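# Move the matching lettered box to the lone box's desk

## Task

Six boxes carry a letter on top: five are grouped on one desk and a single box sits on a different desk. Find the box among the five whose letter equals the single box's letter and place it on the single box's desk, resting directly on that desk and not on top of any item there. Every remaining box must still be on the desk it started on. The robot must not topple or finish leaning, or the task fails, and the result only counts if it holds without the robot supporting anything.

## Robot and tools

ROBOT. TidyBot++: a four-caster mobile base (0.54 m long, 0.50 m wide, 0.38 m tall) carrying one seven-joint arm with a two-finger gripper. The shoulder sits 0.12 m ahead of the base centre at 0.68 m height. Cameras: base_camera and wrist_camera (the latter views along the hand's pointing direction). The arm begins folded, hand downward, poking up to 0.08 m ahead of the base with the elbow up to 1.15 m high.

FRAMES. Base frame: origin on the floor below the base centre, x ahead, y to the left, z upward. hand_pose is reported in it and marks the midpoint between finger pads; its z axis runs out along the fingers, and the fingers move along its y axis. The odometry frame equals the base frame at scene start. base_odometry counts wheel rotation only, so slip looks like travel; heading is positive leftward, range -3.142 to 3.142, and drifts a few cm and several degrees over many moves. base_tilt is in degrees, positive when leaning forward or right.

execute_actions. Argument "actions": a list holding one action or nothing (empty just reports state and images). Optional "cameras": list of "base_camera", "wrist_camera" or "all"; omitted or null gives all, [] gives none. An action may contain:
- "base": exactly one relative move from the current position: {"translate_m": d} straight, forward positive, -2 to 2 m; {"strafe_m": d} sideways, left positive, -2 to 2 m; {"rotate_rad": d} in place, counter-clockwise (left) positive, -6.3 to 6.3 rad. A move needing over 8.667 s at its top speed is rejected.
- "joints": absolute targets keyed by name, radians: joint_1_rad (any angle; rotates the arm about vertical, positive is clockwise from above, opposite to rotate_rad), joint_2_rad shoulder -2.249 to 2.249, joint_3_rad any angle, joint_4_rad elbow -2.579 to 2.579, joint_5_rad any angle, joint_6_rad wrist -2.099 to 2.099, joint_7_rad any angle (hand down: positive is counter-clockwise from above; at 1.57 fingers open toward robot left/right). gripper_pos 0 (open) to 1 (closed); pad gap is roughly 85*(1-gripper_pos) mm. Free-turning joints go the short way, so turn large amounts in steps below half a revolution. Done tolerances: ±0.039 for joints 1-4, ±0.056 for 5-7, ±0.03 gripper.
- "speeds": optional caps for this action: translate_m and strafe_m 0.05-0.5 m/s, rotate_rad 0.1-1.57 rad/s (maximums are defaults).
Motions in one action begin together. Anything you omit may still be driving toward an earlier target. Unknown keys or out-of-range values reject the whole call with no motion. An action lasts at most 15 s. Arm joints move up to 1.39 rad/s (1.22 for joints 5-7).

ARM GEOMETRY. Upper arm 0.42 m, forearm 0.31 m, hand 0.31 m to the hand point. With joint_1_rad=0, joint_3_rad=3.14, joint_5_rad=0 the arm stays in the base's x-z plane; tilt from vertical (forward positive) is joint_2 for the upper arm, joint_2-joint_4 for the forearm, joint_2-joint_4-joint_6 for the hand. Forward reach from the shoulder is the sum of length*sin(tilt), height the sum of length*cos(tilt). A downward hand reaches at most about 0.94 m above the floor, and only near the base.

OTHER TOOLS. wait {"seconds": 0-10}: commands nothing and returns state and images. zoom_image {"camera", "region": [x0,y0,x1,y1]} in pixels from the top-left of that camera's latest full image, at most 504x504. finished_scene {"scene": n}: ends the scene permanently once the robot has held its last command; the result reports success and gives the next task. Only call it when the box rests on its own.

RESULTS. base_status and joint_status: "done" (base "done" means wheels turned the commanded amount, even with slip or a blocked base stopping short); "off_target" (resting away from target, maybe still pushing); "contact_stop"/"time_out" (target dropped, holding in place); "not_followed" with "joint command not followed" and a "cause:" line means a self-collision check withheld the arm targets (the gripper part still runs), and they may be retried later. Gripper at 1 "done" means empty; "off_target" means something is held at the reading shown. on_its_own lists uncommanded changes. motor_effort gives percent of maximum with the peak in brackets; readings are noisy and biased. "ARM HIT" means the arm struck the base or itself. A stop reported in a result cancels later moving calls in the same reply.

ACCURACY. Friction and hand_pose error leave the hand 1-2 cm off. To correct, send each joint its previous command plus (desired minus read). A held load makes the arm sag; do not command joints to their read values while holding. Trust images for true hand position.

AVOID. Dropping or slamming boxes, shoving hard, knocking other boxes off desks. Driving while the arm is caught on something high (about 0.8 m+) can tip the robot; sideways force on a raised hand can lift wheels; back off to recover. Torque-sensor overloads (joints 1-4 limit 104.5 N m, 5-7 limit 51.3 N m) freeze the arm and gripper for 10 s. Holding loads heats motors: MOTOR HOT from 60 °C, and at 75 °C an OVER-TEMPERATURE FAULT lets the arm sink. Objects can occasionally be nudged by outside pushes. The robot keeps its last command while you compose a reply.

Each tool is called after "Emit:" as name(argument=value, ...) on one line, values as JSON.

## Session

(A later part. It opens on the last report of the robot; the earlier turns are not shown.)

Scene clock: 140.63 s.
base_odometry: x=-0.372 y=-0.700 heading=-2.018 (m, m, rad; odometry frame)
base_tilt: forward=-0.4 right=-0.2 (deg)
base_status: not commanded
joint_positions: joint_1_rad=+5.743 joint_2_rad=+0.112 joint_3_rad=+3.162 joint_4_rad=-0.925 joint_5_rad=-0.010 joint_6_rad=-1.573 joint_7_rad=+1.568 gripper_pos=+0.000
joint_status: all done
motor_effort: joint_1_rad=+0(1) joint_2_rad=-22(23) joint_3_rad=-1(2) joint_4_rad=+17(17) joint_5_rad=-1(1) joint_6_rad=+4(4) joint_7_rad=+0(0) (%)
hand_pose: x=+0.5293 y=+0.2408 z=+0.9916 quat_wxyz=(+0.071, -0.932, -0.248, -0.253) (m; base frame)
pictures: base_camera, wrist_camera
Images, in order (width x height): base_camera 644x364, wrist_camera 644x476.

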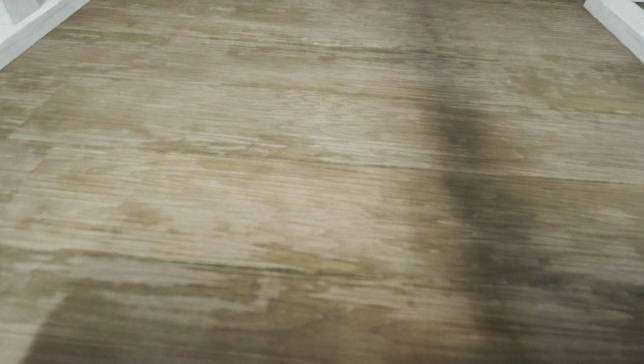

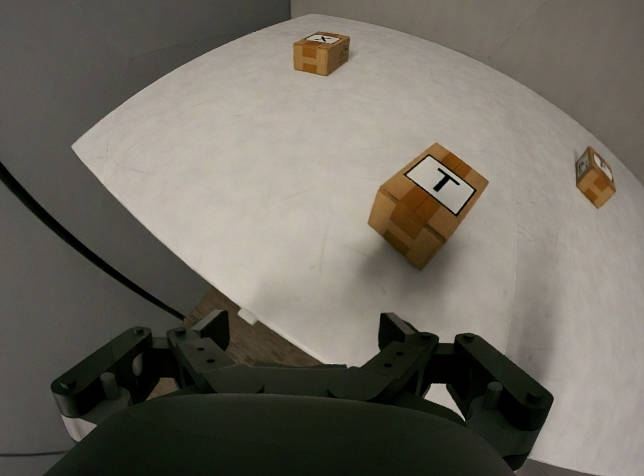

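Emit:
execute_actions(actions=[{"base":{"strafe_m":0.33},"joints":{"joint_1_rad":-0.15,"joint_2_rad":-0.05,"joint_4_rad":-1.1,"joint_6_rad":-1.3},"speeds":{"strafe_m":0.3}}])

Scene clock: 168.03 s.
base_odometry: x=-0.074 y=-0.843 heading=-2.018 (m, m, rad; odometry frame)
base_tilt: forward=-0.4 right=-0.2 (deg)
base_status: done
joint_positions: joint_1_rad=+6.121 joint_2_rad=-0.035 joint_3_rad=+3.162 joint_4_rad=-1.075 joint_5_rad=-0.010 joint_6_rad=-1.325 joint_7_rad=+1.568 gripper_pos=+0.000
joint_status: all done
motor_effort: joint_1_rad=+0(1) joint_2_rad=-18(23) joint_3_rad=-1(3) joint_4_rad=+17(18) joint_5_rad=+1(2) joint_6_rad=+5(5) joint_7_rad=+0(0) (%)
hand_pose: x=+0.5884 y=+0.0711 z=+1.0395 quat_wxyz=(+0.033, -0.923, -0.065, -0.377) (m; base frame)
pictures: base_camera, wrist_camera
Images, in order (width x height): base_camera 644x364, wrist_camera 644x476.

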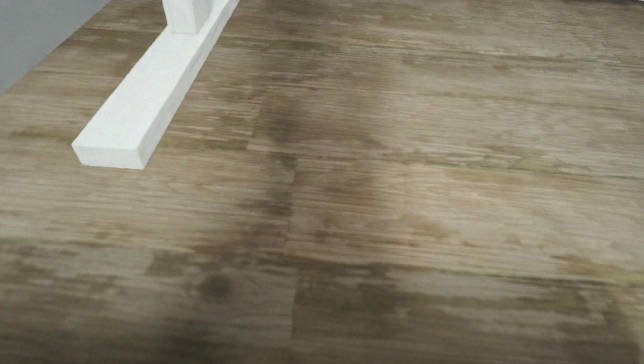

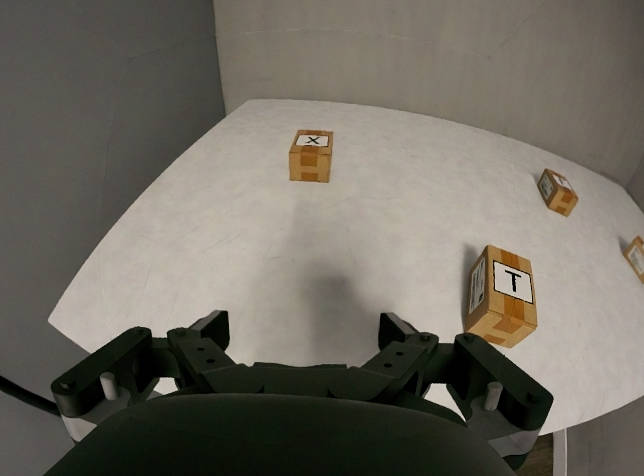

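Emit:
execute_actions(actions=[{"joints":{"joint_1_rad":-0.19,"joint_2_rad":-0.3,"joint_4_rad":-2.13,"joint_6_rad":0.26}}], cameras=["wrist_camera"])

Scene clock: 176.00 s.
base_odometry: x=-0.074 y=-0.843 heading=-2.018 (m, m, rad; odometry frame)
base_tilt: forward=-0.4 right=-0.2 (deg)
base_status: not commanded
joint_positions: joint_1_rad=+6.109 joint_2_rad=-0.283 joint_3_rad=+3.162 joint_4_rad=-2.107 joint_5_rad=-0.010 joint_6_rad=+0.235 joint_7_rad=+1.568 gripper_pos=+0.000
joint_status: all done
motor_effort: joint_1_rad=+0(0) joint_2_rad=-12(17) joint_3_rad=-1(0) joint_4_rad=+20(22) joint_5_rad=-1(0) joint_6_rad=+8(8) joint_7_rad=+0(0) (%)
hand_pose: x=+0.6114 y=+0.0757 z=+1.0015 quat_wxyz=(+0.060, -0.712, -0.048, -0.698) (m; base frame)
pictures: wrist_camera
Images, in order (width x height): wrist_camera 644x476.

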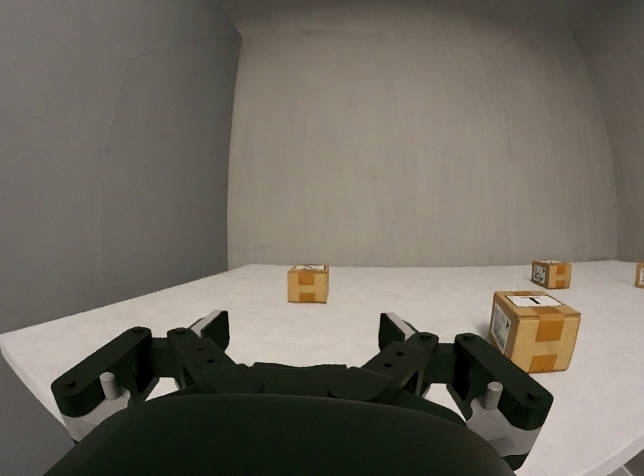

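Emit:
execute_actions(actions=[{"joints":{"joint_1_rad":-0.21,"joint_2_rad":0.03,"joint_4_rad":-1.5,"joint_6_rad":-0.34}}], cameras=["wrist_camera"])

Scene clock: 191.73 s.
base_odometry: x=-0.074 y=-0.843 heading=-2.018 (m, m, rad; odometry frame)
base_tilt: forward=-0.4 right=-0.2 (deg)
base_status: not commanded
joint_positions: joint_1_rad=+6.089 joint_2_rad=+0.017 joint_3_rad=+3.162 joint_4_rad=-1.524 joint_5_rad=-0.010 joint_6_rad=-0.314 joint_7_rad=+1.568 gripper_pos=+0.000
joint_status: all done
motor_effort: joint_1_rad=+0(0) joint_2_rad=-23(24) joint_3_rad=-1(1) joint_4_rad=+21(20) joint_5_rad=+0(0) joint_6_rad=+7(7) joint_7_rad=+0(0) (%)
hand_pose: x=+0.7297 y=+0.1100 z=+1.0243 quat_wxyz=(+0.057, -0.798, -0.066, -0.597) (m; base frame)
pictures: wrist_camera
Images, in order (width x height): wrist_camera 644x476.

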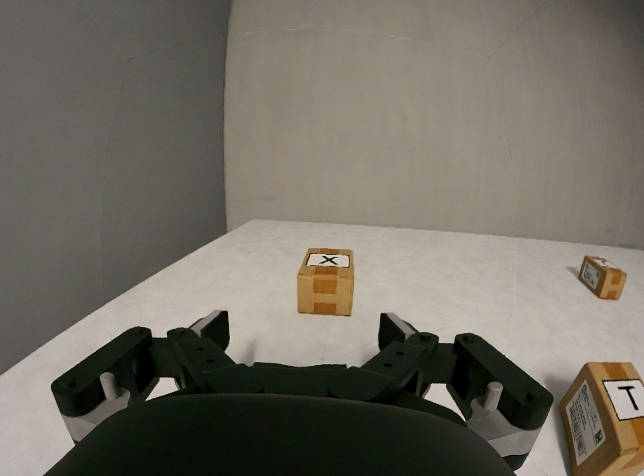

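Emit:
execute_actions(actions=[{"joints":{"joint_1_rad":-0.162,"joint_2_rad":0.285,"joint_4_rad":-1.265}}], cameras=["wrist_camera"])

Scene clock: 202.80 s.
base_odometry: x=-0.074 y=-0.843 heading=-2.018 (m, m, rad; odometry frame)
base_tilt: forward=-0.4 right=-0.2 (deg)
base_status: not commanded
joint_positions: joint_1_rad=+6.108 joint_2_rad=+0.288 joint_3_rad=+3.162 joint_4_rad=-1.289 joint_5_rad=-0.010 joint_6_rad=-0.315 joint_7_rad=+1.568 gripper_pos=+0.000
joint_status: all done
motor_effort: joint_1_rad=+0(1) joint_2_rad=-33(36) joint_3_rad=-1(0) joint_4_rad=+20(22) joint_5_rad=-1(1) joint_6_rad=+8(8) joint_7_rad=+0(0) (%)
hand_pose: x=+0.8389 y=+0.1173 z=+0.9847 quat_wxyz=(+0.048, -0.809, -0.061, -0.583) (m; base frame)
pictures: wrist_camera
Images, in order (width x height): wrist_camera 644x476.

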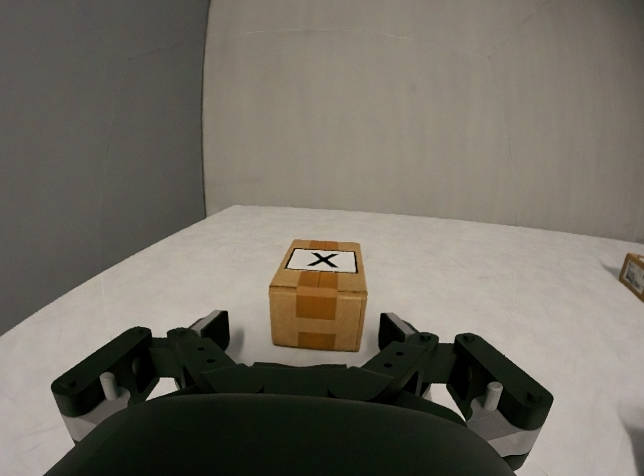

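Emit:
execute_actions(actions=[{"joints":{"joint_1_rad":-0.148}}], cameras=["wrist_camera"])

Emit:
execute_actions(actions=[{"joints":{"joint_2_rad":0.40,"joint_4_rad":-1.12,"joint_6_rad":-0.36}}], cameras=["wrist_camera"])

Scene clock: 210.10 s.
base_odometry: x=-0.074 y=-0.843 heading=-2.018 (m, m, rad; odometry frame)
base_tilt: forward=-0.4 right=-0.2 (deg)
base_status: not commanded
joint_positions: joint_1_rad=+6.123 joint_2_rad=+0.288 joint_3_rad=+3.162 joint_4_rad=-1.289 joint_5_rad=-0.010 joint_6_rad=-0.315 joint_7_rad=+1.568 gripper_pos=+0.000
joint_status: all done
motor_effort: joint_1_rad=+0(1) joint_2_rad=-33(33) joint_3_rad=-1(0) joint_4_rad=+21(21) joint_5_rad=+0(0) joint_6_rad=+7(8) joint_7_rad=+0(0) (%)
hand_pose: x=+0.8406 y=+0.1062 z=+0.9847 quat_wxyz=(+0.044, -0.809, -0.054, -0.583) (m; base frame)
pictures: wrist_camera
Images, in order (width x height): wrist_camera 644x476.

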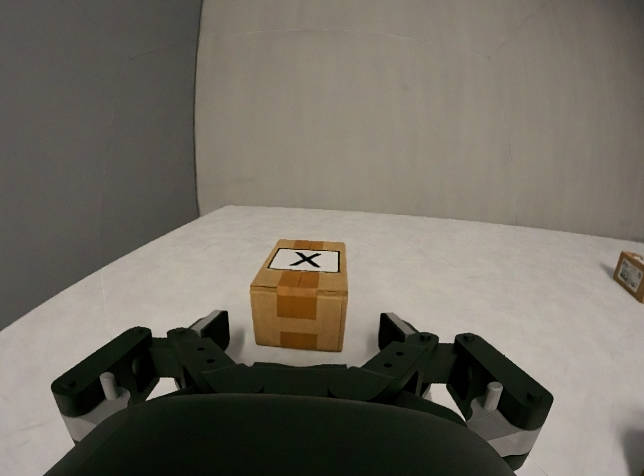

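Scene clock: 211.23 s.
base_odometry: x=-0.074 y=-0.843 heading=-2.018 (m, m, rad; odometry frame)
base_tilt: forward=-0.4 right=-0.2 (deg)
base_status: not commanded
joint_positions: joint_1_rad=+6.123 joint_2_rad=+0.391 joint_3_rad=+3.162 joint_4_rad=-1.141 joint_5_rad=-0.010 joint_6_rad=-0.334 joint_7_rad=+1.568 gripper_pos=+0.000
joint_status: all done
motor_effort: joint_1_rad=+0(0) joint_2_rad=-37(39) joint_3_rad=-1(1) joint_4_rad=+21(22) joint_5_rad=+0(1) joint_6_rad=+7(8) joint_7_rad=+0(1) (%)
hand_pose: x=+0.8831 y=+0.1134 z=+0.9919 quat_wxyz=(+0.044, -0.802, -0.055, -0.593) (m; base frame)
pictures: wrist_camera
Images, in order (width x height): wrist_camera 644x476.

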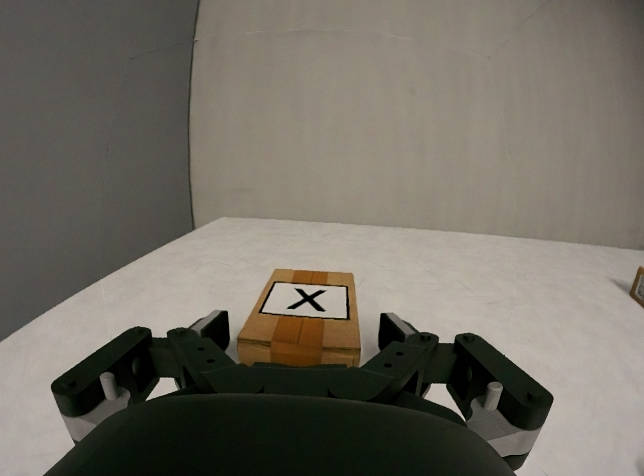

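Emit:
execute_actions(actions=[{"joints":{"joint_2_rad":0.43}}], cameras=["wrist_camera"])

Scene clock: 216.30 s.
base_odometry: x=-0.074 y=-0.843 heading=-2.018 (m, m, rad; odometry frame)
base_tilt: forward=-0.4 right=-0.2 (deg)
base_status: not commanded
joint_positions: joint_1_rad=+6.123 joint_2_rad=+0.419 joint_3_rad=+3.162 joint_4_rad=-1.140 joint_5_rad=-0.010 joint_6_rad=-0.334 joint_7_rad=+1.568 gripper_pos=+0.000
joint_status: all done
motor_effort: joint_1_rad=+0(0) joint_2_rad=-38(40) joint_3_rad=-1(1) joint_4_rad=+21(21) joint_5_rad=+0(0) joint_6_rad=+7(8) joint_7_rad=+0(1) (%)
hand_pose: x=+0.8915 y=+0.1148 z=+0.9709 quat_wxyz=(+0.043, -0.810, -0.056, -0.583) (m; base frame)
pictures: wrist_camera
Images, in order (width x height): wrist_camera 644x476.

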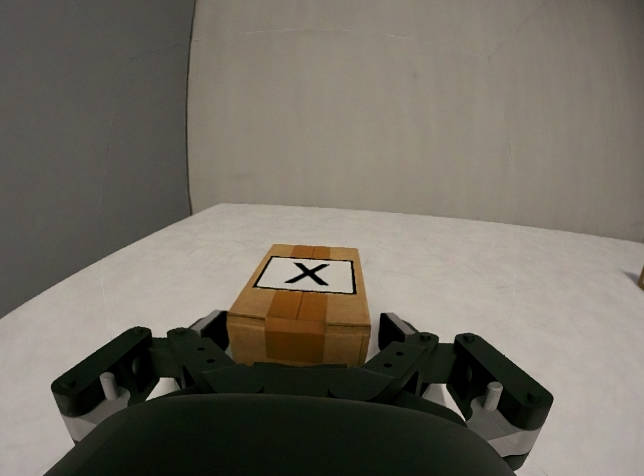

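Emit:
execute_actions(actions=[{"joints":{"joint_2_rad":0.505,"joint_4_rad":-1.026}}], cameras=["wrist_camera"])

Scene clock: 223.70 s.
base_odometry: x=-0.074 y=-0.843 heading=-2.018 (m, m, rad; odometry frame)
base_tilt: forward=-0.4 right=-0.2 (deg)
base_status: not commanded
joint_positions: joint_1_rad=+6.123 joint_2_rad=+0.492 joint_3_rad=+3.162 joint_4_rad=-1.046 joint_5_rad=-0.010 joint_6_rad=-0.334 joint_7_rad=+1.568 gripper_pos=+0.000
joint_status: all done
motor_effort: joint_1_rad=+0(0) joint_2_rad=-40(42) joint_3_rad=-1(1) joint_4_rad=+21(20) joint_5_rad=+0(0) joint_6_rad=+7(8) joint_7_rad=+0(0) (%)
hand_pose: x=+0.9204 y=+0.1198 z=+0.9702 quat_wxyz=(+0.043, -0.803, -0.056, -0.591) (m; base frame)
pictures: wrist_camera
Images, in order (width x height): wrist_camera 644x476.

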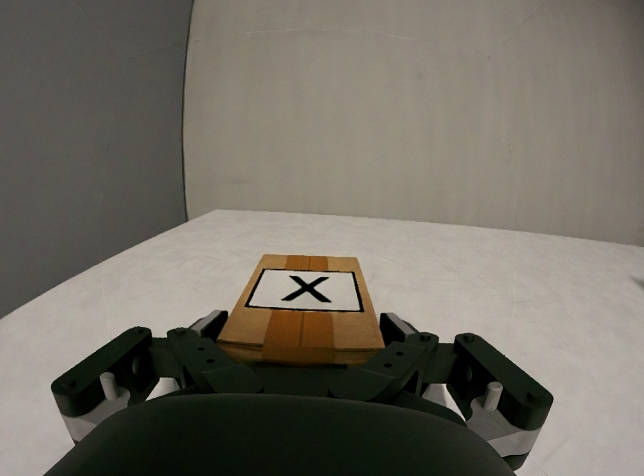

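Emit:
execute_actions(actions=[{"joints":{"gripper_pos":1}}], cameras=["wrist_camera"])

Scene clock: 226.40 s.
base_odometry: x=-0.074 y=-0.843 heading=-2.018 (m, m, rad; odometry frame)
base_tilt: forward=-0.4 right=-0.2 (deg)
base_status: not commanded
joint_positions: joint_1_rad=+6.123 joint_2_rad=+0.492 joint_3_rad=+3.162 joint_4_rad=-1.043 joint_5_rad=-0.010 joint_6_rad=-0.334 joint_7_rad=+1.568 gripper_pos=+0.325
joint_status: gripper_pos off_target (ended at +0.325, target +1.000)
motor_effort: joint_1_rad=+0(1) joint_2_rad=-39(41) joint_3_rad=-1(2) joint_4_rad=+20(20) joint_5_rad=-1(1) joint_6_rad=+7(8) joint_7_rad=+0(1) (%)
hand_pose: x=+0.9207 y=+0.1198 z=+0.9720 quat_wxyz=(+0.043, -0.803, -0.056, -0.592) (m; base frame)
pictures: wrist_camera
Images, in order (width x height): wrist_camera 644x476.

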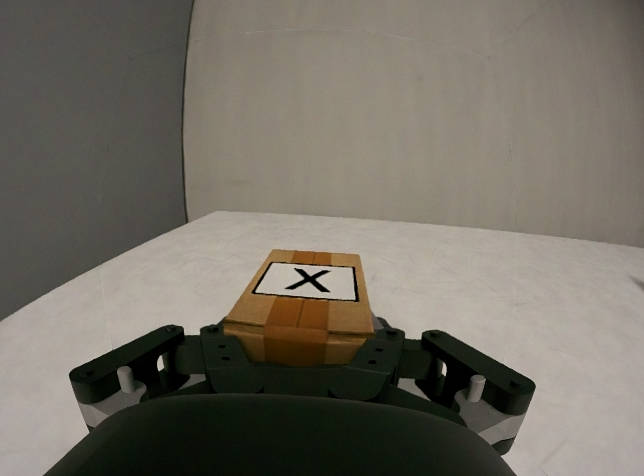

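Emit:
execute_actions(actions=[{"joints":{"joint_2_rad":0.38}}], cameras=["wrist_camera"])

Emit:
execute_actions(actions=[{"base":{"translate_m":-0.6},"joints":{"joint_2_rad":0.2,"joint_4_rad":-1.15},"speeds":{"translate_m":0.3}}])

Scene clock: 231.47 s.
base_odometry: x=-0.074 y=-0.843 heading=-2.018 (m, m, rad; odometry frame)
base_tilt: forward=-0.4 right=-0.2 (deg)
base_status: not commanded
joint_positions: joint_1_rad=+6.123 joint_2_rad=+0.384 joint_3_rad=+3.162 joint_4_rad=-1.043 joint_5_rad=-0.010 joint_6_rad=-0.342 joint_7_rad=+1.568 gripper_pos=+0.325
joint_status: all done
motor_effort: joint_1_rad=+0(0) joint_2_rad=-39(46) joint_3_rad=-1(1) joint_4_rad=+22(24) joint_5_rad=+0(0) joint_6_rad=+8(9) joint_7_rad=-1(1) (%)
hand_pose: x=+0.8847 y=+0.1140 z=+1.0558 quat_wxyz=(+0.047, -0.772, -0.053, -0.632) (m; base frame)
pictures: wrist_camera
Images, in order (width x height): wrist_camera 644x476.

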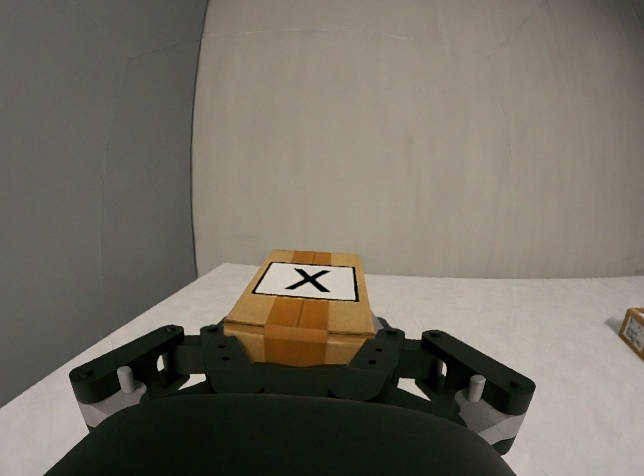

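Scene clock: 234.43 s.
base_odometry: x=+0.186 y=-0.302 heading=-2.018 (m, m, rad; odometry frame)
base_tilt: forward=-0.4 right=-0.2 (deg)
base_status: done
joint_positions: joint_1_rad=+6.124 joint_2_rad=+0.200 joint_3_rad=+3.162 joint_4_rad=-1.135 joint_5_rad=-0.010 joint_6_rad=-0.343 joint_7_rad=+1.568 gripper_pos=+0.325
joint_status: all done
motor_effort: joint_1_rad=+0(1) joint_2_rad=-31(44) joint_3_rad=-1(2) joint_4_rad=+21(22) joint_5_rad=-1(0) joint_6_rad=+9(10) joint_7_rad=+0(0) (%)
hand_pose: x=+0.8107 y=+0.1012 z=+1.1343 quat_wxyz=(+0.050, -0.742, -0.050, -0.666) (m; base frame)
pictures: base_camera, wrist_camera
Images, in order (width x height): base_camera 644x364, wrist_camera 644x476.

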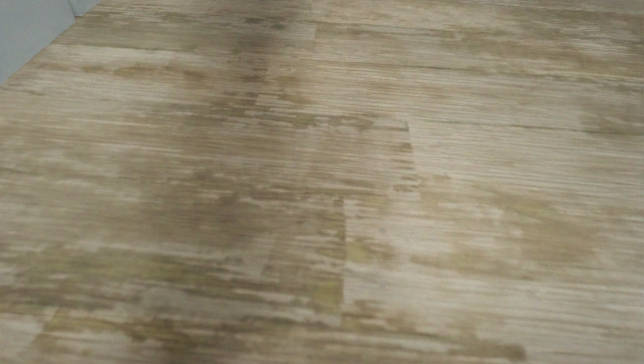

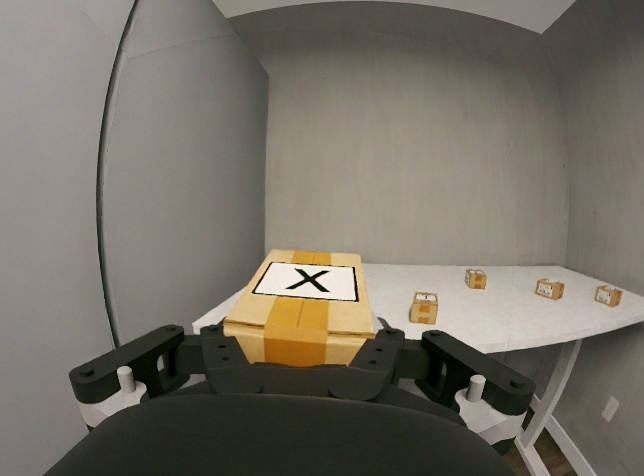

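Emit:
execute_actions(actions=[{"base":{"strafe_m":-0.33},"joints":{"joint_1_rad":0.02,"joint_2_rad":-0.9,"joint_4_rad":-2.3,"joint_6_rad":-0.4}}], cameras=["wrist_camera"])

Emit:
execute_actions(actions=[{"base":{"translate_m":-1.35}}])

Scene clock: 241.97 s.
base_odometry: x=-0.112 y=-0.159 heading=-2.019 (m, m, rad; odometry frame)
base_tilt: forward=-0.4 right=-0.2 (deg)
base_status: done
joint_positions: joint_1_rad=+6.288 joint_2_rad=-0.886 joint_3_rad=+3.163 joint_4_rad=-2.285 joint_5_rad=-0.010 joint_6_rad=-0.381 joint_7_rad=+1.568 gripper_pos=+0.325
joint_status: all done
motor_effort: joint_1_rad=+1(5) joint_2_rad=+7(33) joint_3_rad=+0(2) joint_4_rad=+22(21) joint_5_rad=-1(0) joint_6_rad=+8(10) joint_7_rad=+0(0) (%)
hand_pose: x=+0.4075 y=-0.0070 z=+0.9372 quat_wxyz=(+0.006, -0.777, +0.016, -0.629) (m; base frame)
pictures: wrist_camera
Images, in order (width x height): wrist_camera 644x476.

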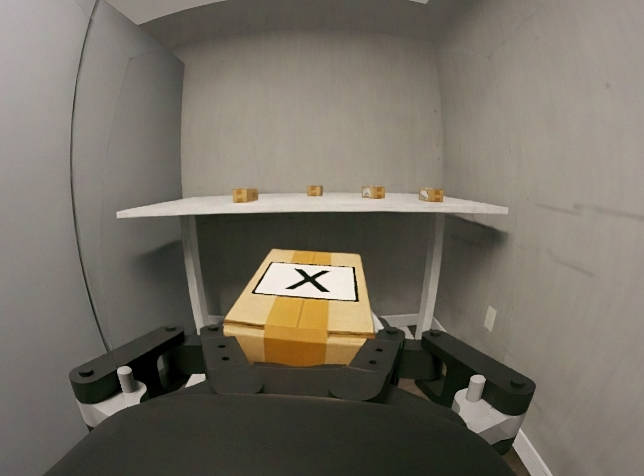

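Scene clock: 246.03 s.
base_odometry: x=+0.472 y=+1.059 heading=-2.019 (m, m, rad; odometry frame)
base_tilt: forward=-0.4 right=-0.2 (deg)
base_status: done
joint_positions: joint_1_rad=+6.288 joint_2_rad=-0.891 joint_3_rad=+3.163 joint_4_rad=-2.286 joint_5_rad=-0.010 joint_6_rad=-0.382 joint_7_rad=+1.568 gripper_pos=+0.325
joint_status: not commanded
motor_effort: joint_1_rad=+1(1) joint_2_rad=+7(9) joint_3_rad=+0(0) joint_4_rad=+21(23) joint_5_rad=+0(0) joint_6_rad=+8(9) joint_7_rad=+0(0) (%)
hand_pose: x=+0.4061 y=-0.0071 z=+0.9378 quat_wxyz=(+0.006, -0.776, +0.016, -0.630) (m; base frame)
pictures: base_camera, wrist_camera
Images, in order (width x height): base_camera 644x364, wrist_camera 644x476.

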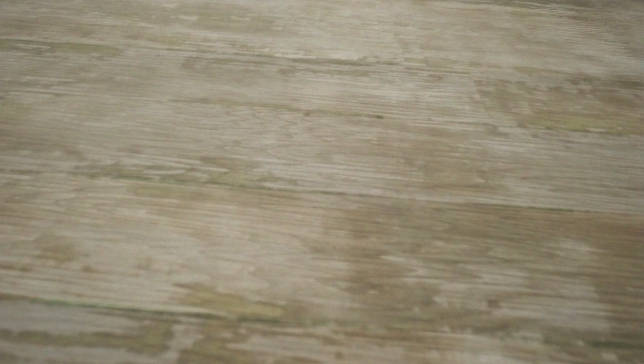

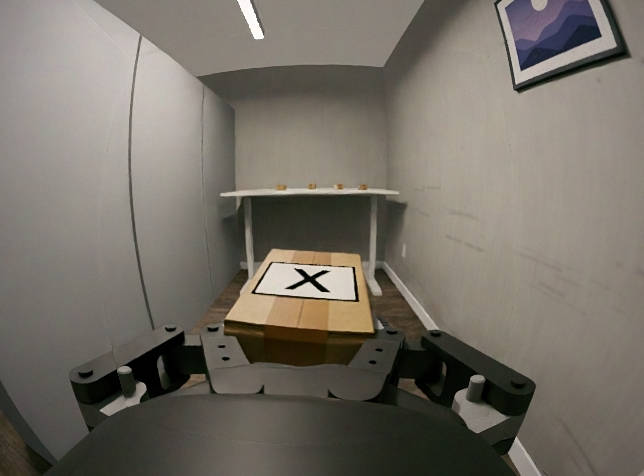

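Emit:
execute_actions(actions=[{"base":{"rotate_rad":1.595},"speeds":{"rotate_rad":1.0}}])

Scene clock: 253.50 s.
base_odometry: x=+0.472 y=+1.059 heading=-0.424 (m, m, rad; odometry frame)
base_tilt: forward=-0.4 right=-0.2 (deg)
base_status: done
joint_positions: joint_1_rad=+6.291 joint_2_rad=-0.891 joint_3_rad=+3.163 joint_4_rad=-2.286 joint_5_rad=-0.010 joint_6_rad=-0.382 joint_7_rad=+1.568 gripper_pos=+0.325
joint_status: not commanded
motor_effort: joint_1_rad=+0(1) joint_2_rad=+6(7) joint_3_rad=+0(0) joint_4_rad=+22(22) joint_5_rad=+0(0) joint_6_rad=+8(9) joint_7_rad=+0(1) (%)
hand_pose: x=+0.4061 y=-0.0079 z=+0.9378 quat_wxyz=(+0.005, -0.776, +0.017, -0.630) (m; base frame)
pictures: base_camera, wrist_camera
Images, in order (width x height): base_camera 644x364, wrist_camera 644x476.

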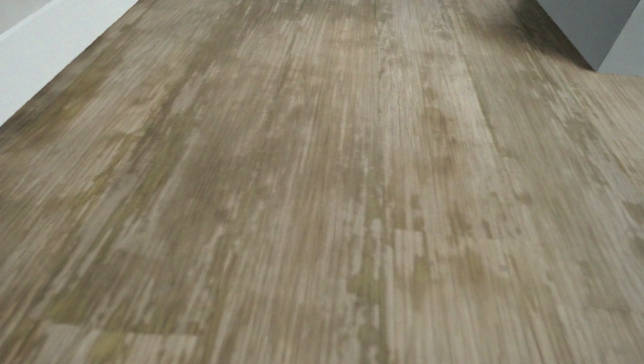

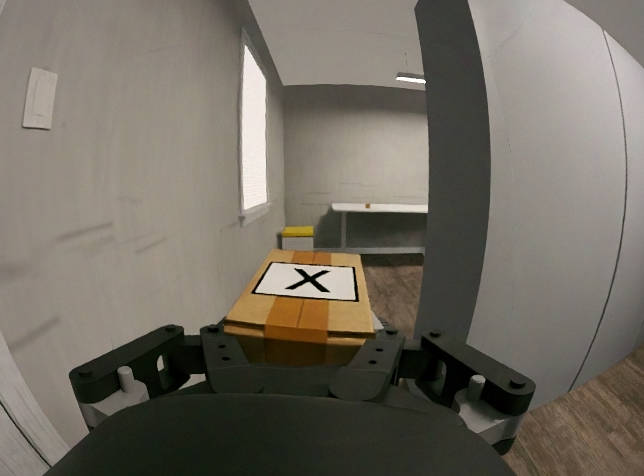

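Emit:
execute_actions(actions=[{"base":{"translate_m":1.9}}])

Emit:
execute_actions(actions=[{"base":{"strafe_m":-0.6}}])

Scene clock: 261.03 s.
base_odometry: x=+2.205 y=+0.279 heading=-0.424 (m, m, rad; odometry frame)
base_tilt: forward=-0.4 right=-0.2 (deg)
base_status: done
joint_positions: joint_1_rad=+6.291 joint_2_rad=-0.892 joint_3_rad=+3.163 joint_4_rad=-2.286 joint_5_rad=-0.010 joint_6_rad=-0.383 joint_7_rad=+1.568 gripper_pos=+0.325
joint_status: not commanded
motor_effort: joint_1_rad=+0(0) joint_2_rad=+7(10) joint_3_rad=-1(0) joint_4_rad=+21(22) joint_5_rad=-1(0) joint_6_rad=+8(9) joint_7_rad=+0(0) (%)
hand_pose: x=+0.4056 y=-0.0080 z=+0.9381 quat_wxyz=(+0.005, -0.776, +0.017, -0.631) (m; base frame)
pictures: base_camera, wrist_camera
Images, in order (width x height): base_camera 644x364, wrist_camera 644x476.

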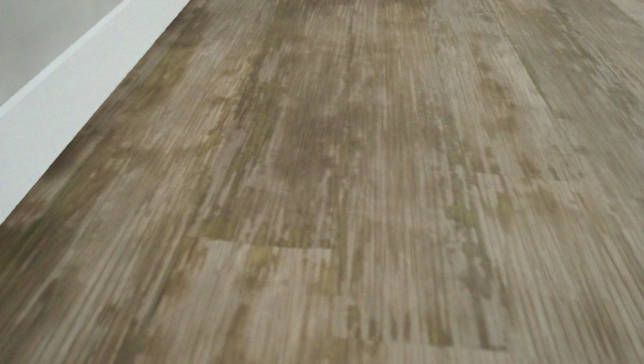

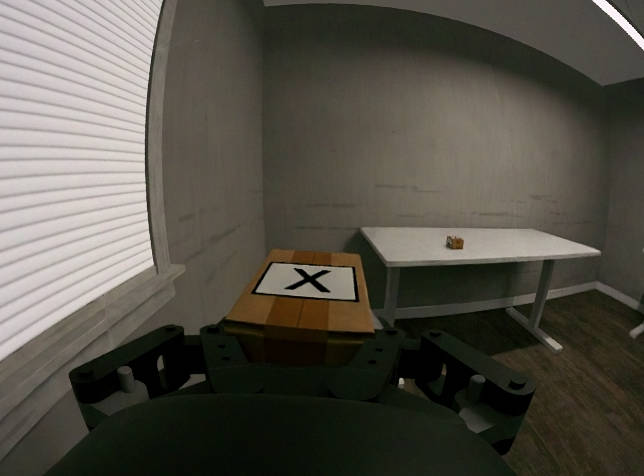

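Scene clock: 263.60 s.
base_odometry: x=+1.959 y=-0.269 heading=-0.423 (m, m, rad; odometry frame)
base_tilt: forward=-0.4 right=-0.2 (deg)
base_status: done
joint_positions: joint_1_rad=+6.292 joint_2_rad=-0.892 joint_3_rad=+3.163 joint_4_rad=-2.286 joint_5_rad=-0.010 joint_6_rad=-0.383 joint_7_rad=+1.568 gripper_pos=+0.325
joint_status: not commanded
motor_effort: joint_1_rad=+0(0) joint_2_rad=+7(8) joint_3_rad=+0(1) joint_4_rad=+22(22) joint_5_rad=+0(0) joint_6_rad=+9(9) joint_7_rad=+0(0) (%)
hand_pose: x=+0.4056 y=-0.0080 z=+0.9380 quat_wxyz=(+0.005, -0.776, +0.017, -0.631) (m; base frame)
pictures: base_camera, wrist_camera
Images, in order (width x height): base_camera 644x364, wrist_camera 644x476.

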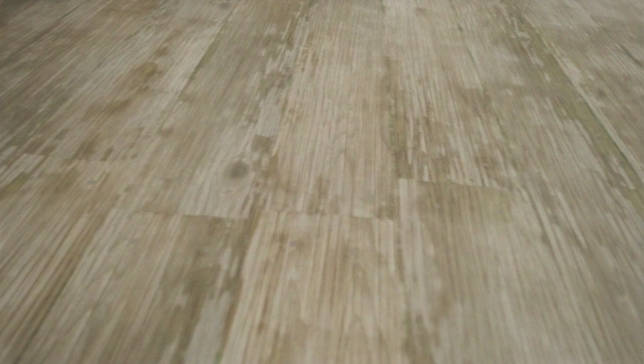

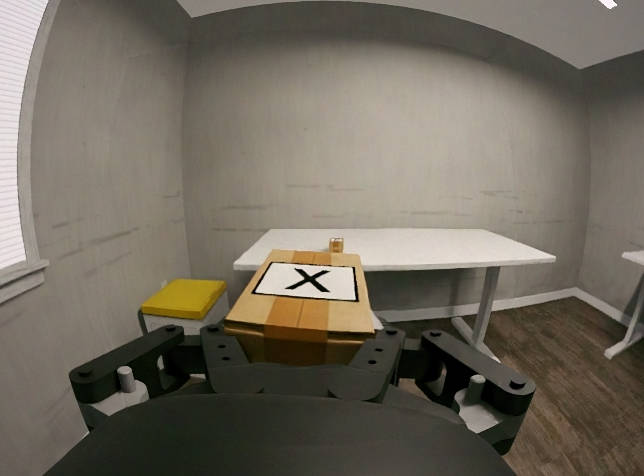

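Emit:
execute_actions(actions=[{"base":{"strafe_m":-0.3}}], cameras=[])

Emit:
execute_actions(actions=[{"base":{"translate_m":0.6},"joints":{"joint_2_rad":-0.3,"joint_4_rad":-1.9,"joint_6_rad":-0.4}}])

Scene clock: 271.27 s.
base_odometry: x=+1.836 y=-0.542 heading=-0.423 (m, m, rad; odometry frame)
base_tilt: forward=-0.4 right=-0.2 (deg)
base_status: done
joint_positions: joint_1_rad=+6.292 joint_2_rad=-0.892 joint_3_rad=+3.163 joint_4_rad=-2.286 joint_5_rad=-0.010 joint_6_rad=-0.383 joint_7_rad=+1.568 gripper_pos=+0.325
joint_status: not commanded
motor_effort: joint_1_rad=+0(1) joint_2_rad=+7(8) joint_3_rad=+0(1) joint_4_rad=+22(22) joint_5_rad=+0(1) joint_6_rad=+8(9) joint_7_rad=-1(0) (%)
hand_pose: x=+0.4056 y=-0.0081 z=+0.9380 quat_wxyz=(+0.005, -0.776, +0.017, -0.631) (m; base frame)
pictures: none
No camera images: the call's "cameras" was empty. Leave "cameras" out to get every camera's image.

Scene clock: 273.83 s.
base_odometry: x=+2.383 y=-0.789 heading=-0.423 (m, m, rad; odometry frame)
base_tilt: forward=-0.4 right=-0.2 (deg)
base_status: done
joint_positions: joint_1_rad=+6.292 joint_2_rad=-0.288 joint_3_rad=+3.163 joint_4_rad=-1.929 joint_5_rad=-0.010 joint_6_rad=-0.383 joint_7_rad=+1.568 gripper_pos=+0.325
joint_status: all done
motor_effort: joint_1_rad=+0(1) joint_2_rad=-12(16) joint_3_rad=-1(0) joint_4_rad=+21(23) joint_5_rad=+0(0) joint_6_rad=+7(9) joint_7_rad=+0(0) (%)
hand_pose: x=+0.5931 y=-0.0129 z=+0.9272 quat_wxyz=(+0.000, -0.848, +0.018, -0.530) (m; base frame)
pictures: base_camera, wrist_camera
Images, in order (width x height): base_camera 644x364, wrist_camera 644x476.

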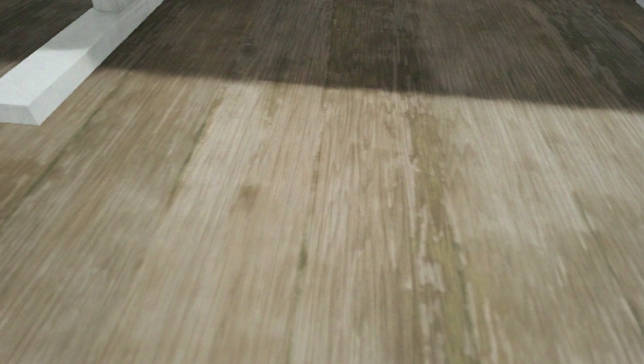

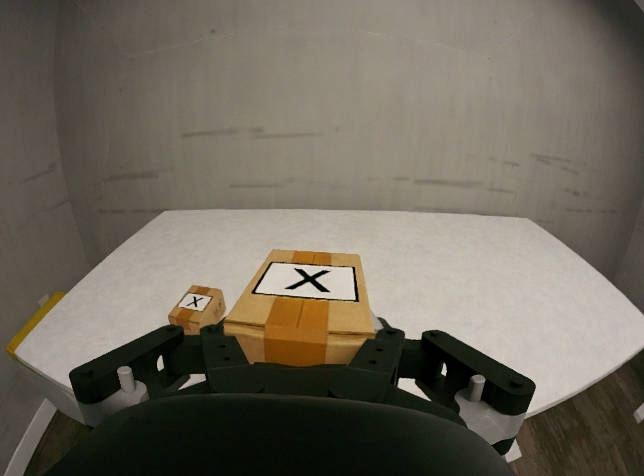

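Emit:
execute_actions(actions=[{"joints":{"joint_1_rad":0.08,"joint_2_rad":0.38,"joint_4_rad":-1.635,"joint_6_rad":0.15}}])

Scene clock: 282.40 s.
base_odometry: x=+2.383 y=-0.789 heading=-0.423 (m, m, rad; odometry frame)
base_tilt: forward=-0.4 right=-0.2 (deg)
base_status: not commanded
joint_positions: joint_1_rad=+6.348 joint_2_rad=+0.385 joint_3_rad=+3.163 joint_4_rad=-1.666 joint_5_rad=-0.010 joint_6_rad=+0.119 joint_7_rad=+1.568 gripper_pos=+0.325
joint_status: all done
motor_effort: joint_1_rad=+0(0) joint_2_rad=-36(38) joint_3_rad=-1(1) joint_4_rad=+20(21) joint_5_rad=+1(0) joint_6_rad=+8(8) joint_7_rad=+0(0) (%)
hand_pose: x=+0.8448 y=-0.0597 z=+0.8166 quat_wxyz=(-0.024, -0.822, +0.038, -0.568) (m; base frame)
pictures: base_camera, wrist_camera
Images, in order (width x height): base_camera 644x364, wrist_camera 644x476.

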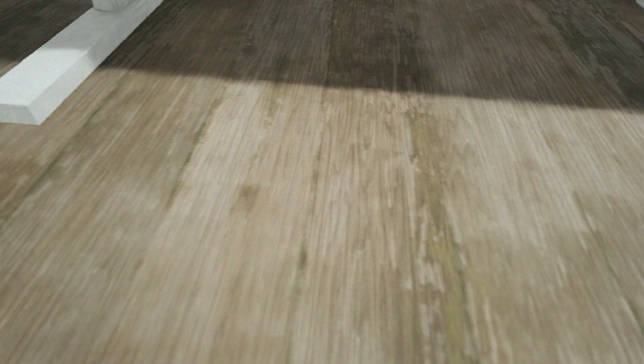

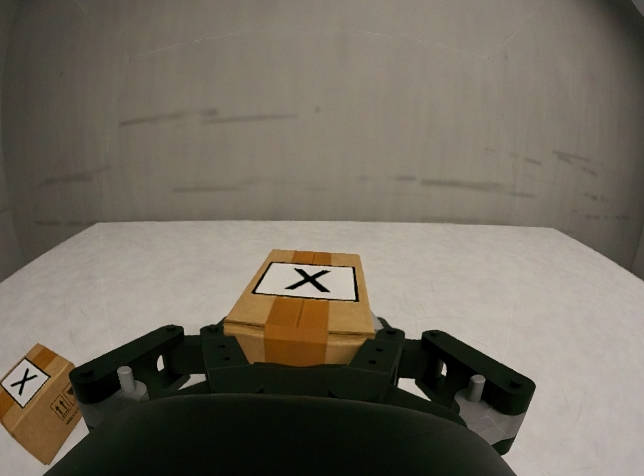

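Emit:
execute_actions(actions=[{"joints":{"joint_2_rad":0.455,"joint_4_rad":-1.777,"joint_6_rad":0.385}}], cameras=["wrist_camera"])

Scene clock: 288.93 s.
base_odometry: x=+2.383 y=-0.789 heading=-0.423 (m, m, rad; odometry frame)
base_tilt: forward=-0.4 right=-0.2 (deg)
base_status: not commanded
joint_positions: joint_1_rad=+6.348 joint_2_rad=+0.457 joint_3_rad=+3.163 joint_4_rad=-1.766 joint_5_rad=-0.010 joint_6_rad=+0.353 joint_7_rad=+1.568 gripper_pos=+0.325
joint_status: all done
motor_effort: joint_1_rad=+0(0) joint_2_rad=-37(39) joint_3_rad=-1(1) joint_4_rad=+18(20) joint_5_rad=+0(0) joint_6_rad=+8(9) joint_7_rad=+0(0) (%)
hand_pose: x=+0.8498 y=-0.0605 z=+0.7765 quat_wxyz=(-0.026, -0.804, +0.037, -0.593) (m; base frame)
pictures: wrist_camera
Images, in order (width x height): wrist_camera 644x476.

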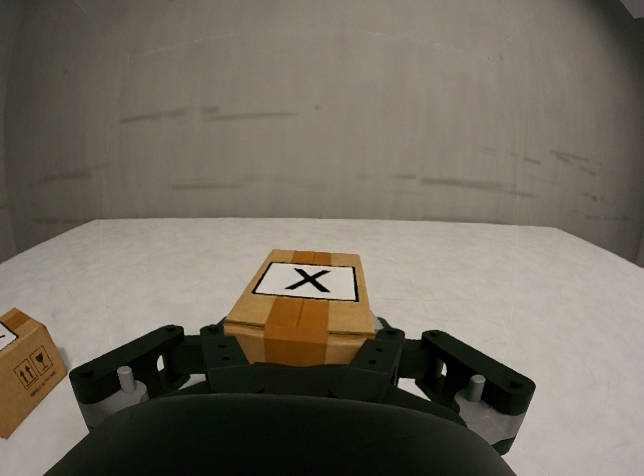

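Emit:
execute_actions(actions=[{"joints":{"joint_2_rad":0.485}}], cameras=["wrist_camera"])

Scene clock: 292.03 s.
base_odometry: x=+2.383 y=-0.789 heading=-0.423 (m, m, rad; odometry frame)
base_tilt: forward=-0.4 right=-0.2 (deg)
base_status: not commanded
joint_positions: joint_1_rad=+6.348 joint_2_rad=+0.481 joint_3_rad=+3.163 joint_4_rad=-1.766 joint_5_rad=-0.010 joint_6_rad=+0.355 joint_7_rad=+1.568 gripper_pos=+0.325
joint_status: all done
motor_effort: joint_1_rad=+0(0) joint_2_rad=-38(39) joint_3_rad=-1(1) joint_4_rad=+18(19) joint_5_rad=-1(0) joint_6_rad=+9(9) joint_7_rad=+0(0) (%)
hand_pose: x=+0.8519 y=-0.0606 z=+0.7601 quat_wxyz=(-0.026, -0.810, +0.037, -0.585) (m; base frame)
pictures: wrist_camera
Images, in order (width x height): wrist_camera 644x476.

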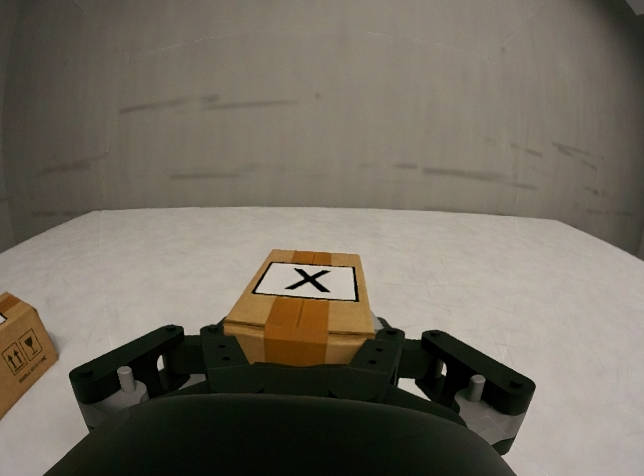

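No contact yet; lowering a little more.

Emit:
execute_actions(actions=[{"joints":{"joint_2_rad":0.51}}], cameras=["wrist_camera"])

Scene clock: 294.40 s.
base_odometry: x=+2.383 y=-0.789 heading=-0.423 (m, m, rad; odometry frame)
base_tilt: forward=-0.4 right=-0.2 (deg)
base_status: not commanded
joint_positions: joint_1_rad=+6.348 joint_2_rad=+0.503 joint_3_rad=+3.163 joint_4_rad=-1.766 joint_5_rad=-0.010 joint_6_rad=+0.357 joint_7_rad=+1.568 gripper_pos=+0.325
joint_status: all done
motor_effort: joint_1_rad=+0(0) joint_2_rad=-38(39) joint_3_rad=-1(1) joint_4_rad=+18(18) joint_5_rad=+0(1) joint_6_rad=+8(8) joint_7_rad=-1(0) (%)
hand_pose: x=+0.8537 y=-0.0608 z=+0.7441 quat_wxyz=(-0.026, -0.816, +0.037, -0.576) (m; base frame)
pictures: wrist_camera
Images, in order (width x height): wrist_camera 644x476.

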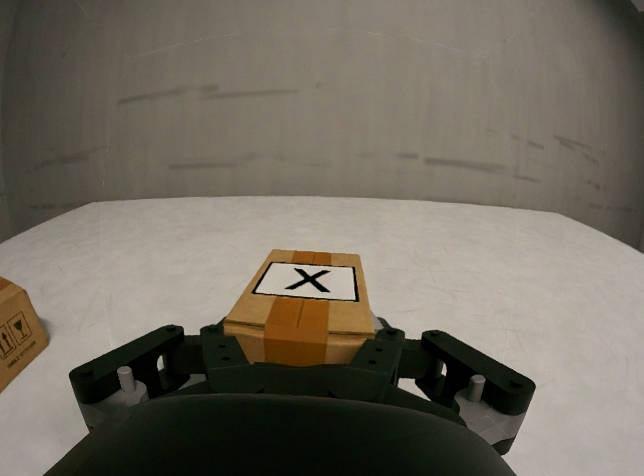

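Emit:
execute_actions(actions=[{"joints":{"joint_2_rad":0.535,"joint_6_rad":0.42}}], cameras=["wrist_camera"])

Scene clock: 296.80 s.
base_odometry: x=+2.383 y=-0.789 heading=-0.423 (m, m, rad; odometry frame)
base_tilt: forward=-0.4 right=-0.2 (deg)
base_status: not commanded
joint_positions: joint_1_rad=+6.348 joint_2_rad=+0.520 joint_3_rad=+3.163 joint_4_rad=-1.766 joint_5_rad=-0.010 joint_6_rad=+0.396 joint_7_rad=+1.568 gripper_pos=+0.325
joint_status: all done
motor_effort: joint_1_rad=+0(0) joint_2_rad=-38(38) joint_3_rad=-1(1) joint_4_rad=+17(18) joint_5_rad=+0(1) joint_6_rad=+8(9) joint_7_rad=+0(0) (%)
hand_pose: x=+0.8587 y=-0.0612 z=+0.7428 quat_wxyz=(-0.027, -0.810, +0.037, -0.585) (m; base frame)
pictures: wrist_camera
Images, in order (width x height): wrist_camera 644x476.

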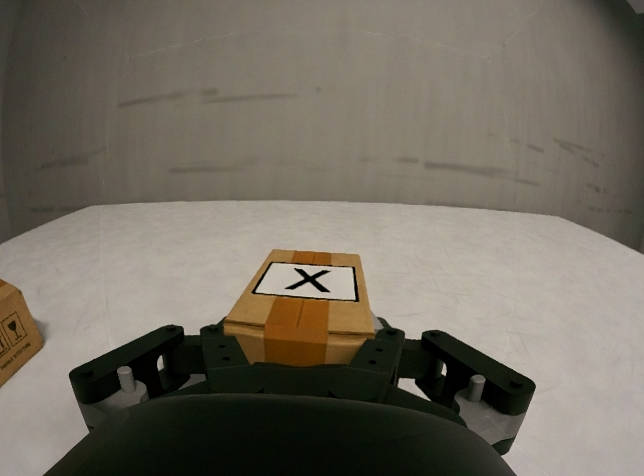

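Emit:
execute_actions(actions=[{"joints":{"joint_2_rad":0.56}}], cameras=["wrist_camera"])

Scene clock: 299.50 s.
base_odometry: x=+2.383 y=-0.789 heading=-0.423 (m, m, rad; odometry frame)
base_tilt: forward=-0.4 right=-0.2 (deg)
base_status: not commanded
joint_positions: joint_1_rad=+6.348 joint_2_rad=+0.525 joint_3_rad=+3.163 joint_4_rad=-1.766 joint_5_rad=-0.010 joint_6_rad=+0.405 joint_7_rad=+1.568 gripper_pos=+0.325
joint_status: all done
motor_effort: joint_1_rad=+0(0) joint_2_rad=-34(38) joint_3_rad=-1(1) joint_4_rad=+15(17) joint_5_rad=+0(1) joint_6_rad=+5(8) joint_7_rad=+0(0) (%)
hand_pose: x=+0.8599 y=-0.0612 z=+0.7422 quat_wxyz=(-0.027, -0.808, +0.037, -0.587) (m; base frame)
pictures: wrist_camera
Images, in order (width x height): wrist_camera 644x476.

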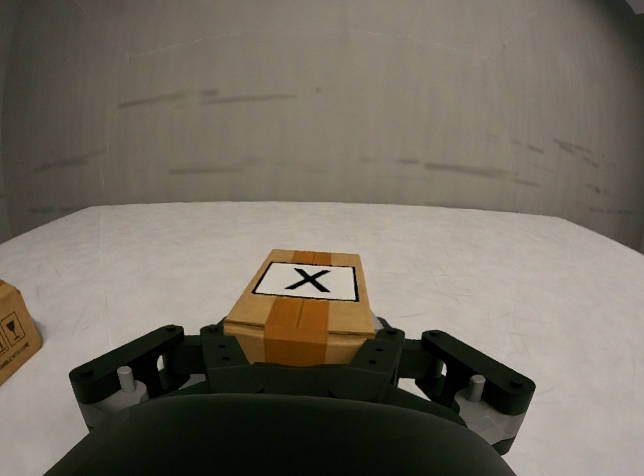

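Contact is confirmed by the drop in motor effort. Releasing the box and easing off the downward push.

Emit:
execute_actions(actions=[{"joints":{"joint_2_rad":0.53,"gripper_pos":0}}], cameras=["wrist_camera"])

Emit:
execute_actions(actions=[{"base":{"translate_m":-0.15},"joints":{"joint_2_rad":0.5},"speeds":{"translate_m":0.15}}], cameras=["wrist_camera"])

Emit:
execute_actions(actions=[{"base":{"translate_m":-0.2},"joints":{"joint_1_rad":0,"joint_2_rad":0.0,"joint_6_rad":-0.3}}])

Scene clock: 308.60 s.
base_odometry: x=+2.383 y=-0.789 heading=-0.423 (m, m, rad; odometry frame)
base_tilt: forward=-0.4 right=-0.2 (deg)
base_status: not commanded
joint_positions: joint_1_rad=+6.348 joint_2_rad=+0.525 joint_3_rad=+3.163 joint_4_rad=-1.766 joint_5_rad=-0.010 joint_6_rad=+0.405 joint_7_rad=+1.568 gripper_pos=+0.000
joint_status: all done
motor_effort: joint_1_rad=+0(0) joint_2_rad=-37(38) joint_3_rad=-1(1) joint_4_rad=+17(17) joint_5_rad=-1(0) joint_6_rad=+7(8) joint_7_rad=+0(0) (%)
hand_pose: x=+0.8598 y=-0.0612 z=+0.7423 quat_wxyz=(-0.027, -0.808, +0.037, -0.587) (m; base frame)
pictures: wrist_camera
Images, in order (width x height): wrist_camera 644x476.

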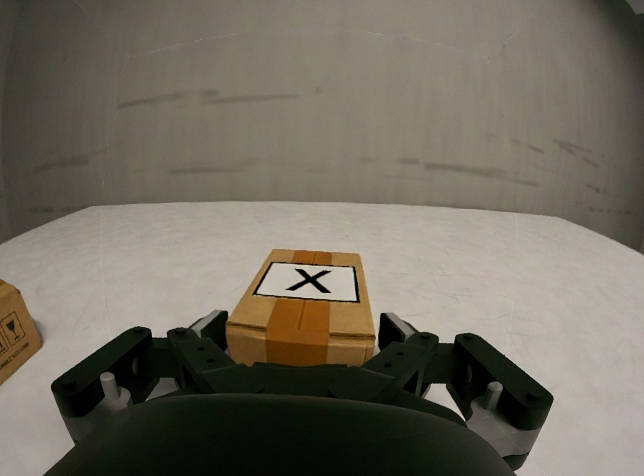

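Scene clock: 310.27 s.
base_odometry: x=+2.246 y=-0.728 heading=-0.423 (m, m, rad; odometry frame)
base_tilt: forward=-0.4 right=-0.2 (deg)
base_status: done
joint_positions: joint_1_rad=+6.351 joint_2_rad=+0.509 joint_3_rad=+3.163 joint_4_rad=-1.766 joint_5_rad=-0.010 joint_6_rad=+0.405 joint_7_rad=+1.568 gripper_pos=+0.000
joint_status: all done
motor_effort: joint_1_rad=+0(2) joint_2_rad=-38(41) joint_3_rad=-1(2) joint_4_rad=+17(18) joint_5_rad=-1(0) joint_6_rad=+8(8) joint_7_rad=-1(0) (%)
hand_pose: x=+0.8586 y=-0.0632 z=+0.7537 quat_wxyz=(-0.028, -0.804, +0.038, -0.593) (m; base frame)
pictures: wrist_camera
Images, in order (width x height): wrist_camera 644x476.

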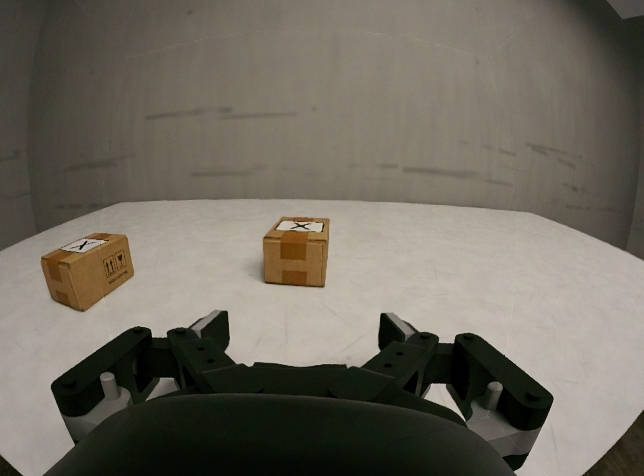

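Scene clock: 312.07 s.
base_odometry: x=+2.063 y=-0.645 heading=-0.423 (m, m, rad; odometry frame)
base_tilt: forward=-0.4 right=-0.2 (deg)
base_status: done
joint_positions: joint_1_rad=+6.298 joint_2_rad=-0.002 joint_3_rad=+3.163 joint_4_rad=-1.766 joint_5_rad=-0.010 joint_6_rad=-0.276 joint_7_rad=+1.568 gripper_pos=+0.000
joint_status: all done
motor_effort: joint_1_rad=+0(1) joint_2_rad=-22(41) joint_3_rad=-1(2) joint_4_rad=+20(20) joint_5_rad=+0(0) joint_6_rad=+7(8) joint_7_rad=-1(0) (%)
hand_pose: x=+0.7042 y=-0.0193 z=+0.9014 quat_wxyz=(-0.005, -0.852, +0.020, -0.523) (m; base frame)
pictures: base_camera, wrist_camera
Images, in order (width x height): base_camera 644x364, wrist_camera 644x476.

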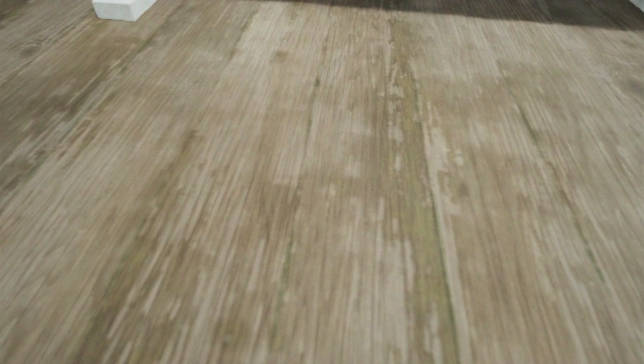

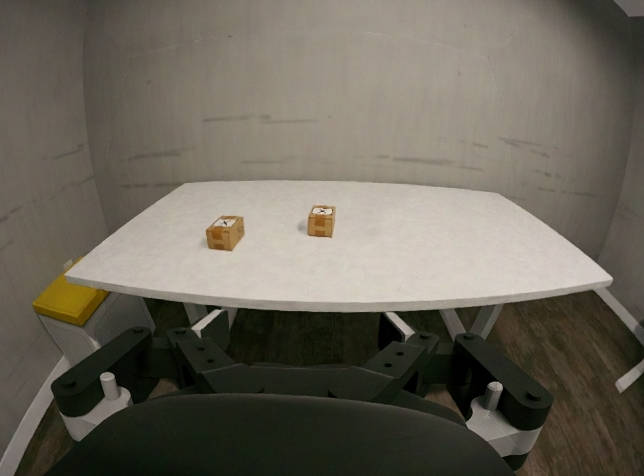

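Emit:
finished_scene(scene=1)

The scene is finished: the task was done.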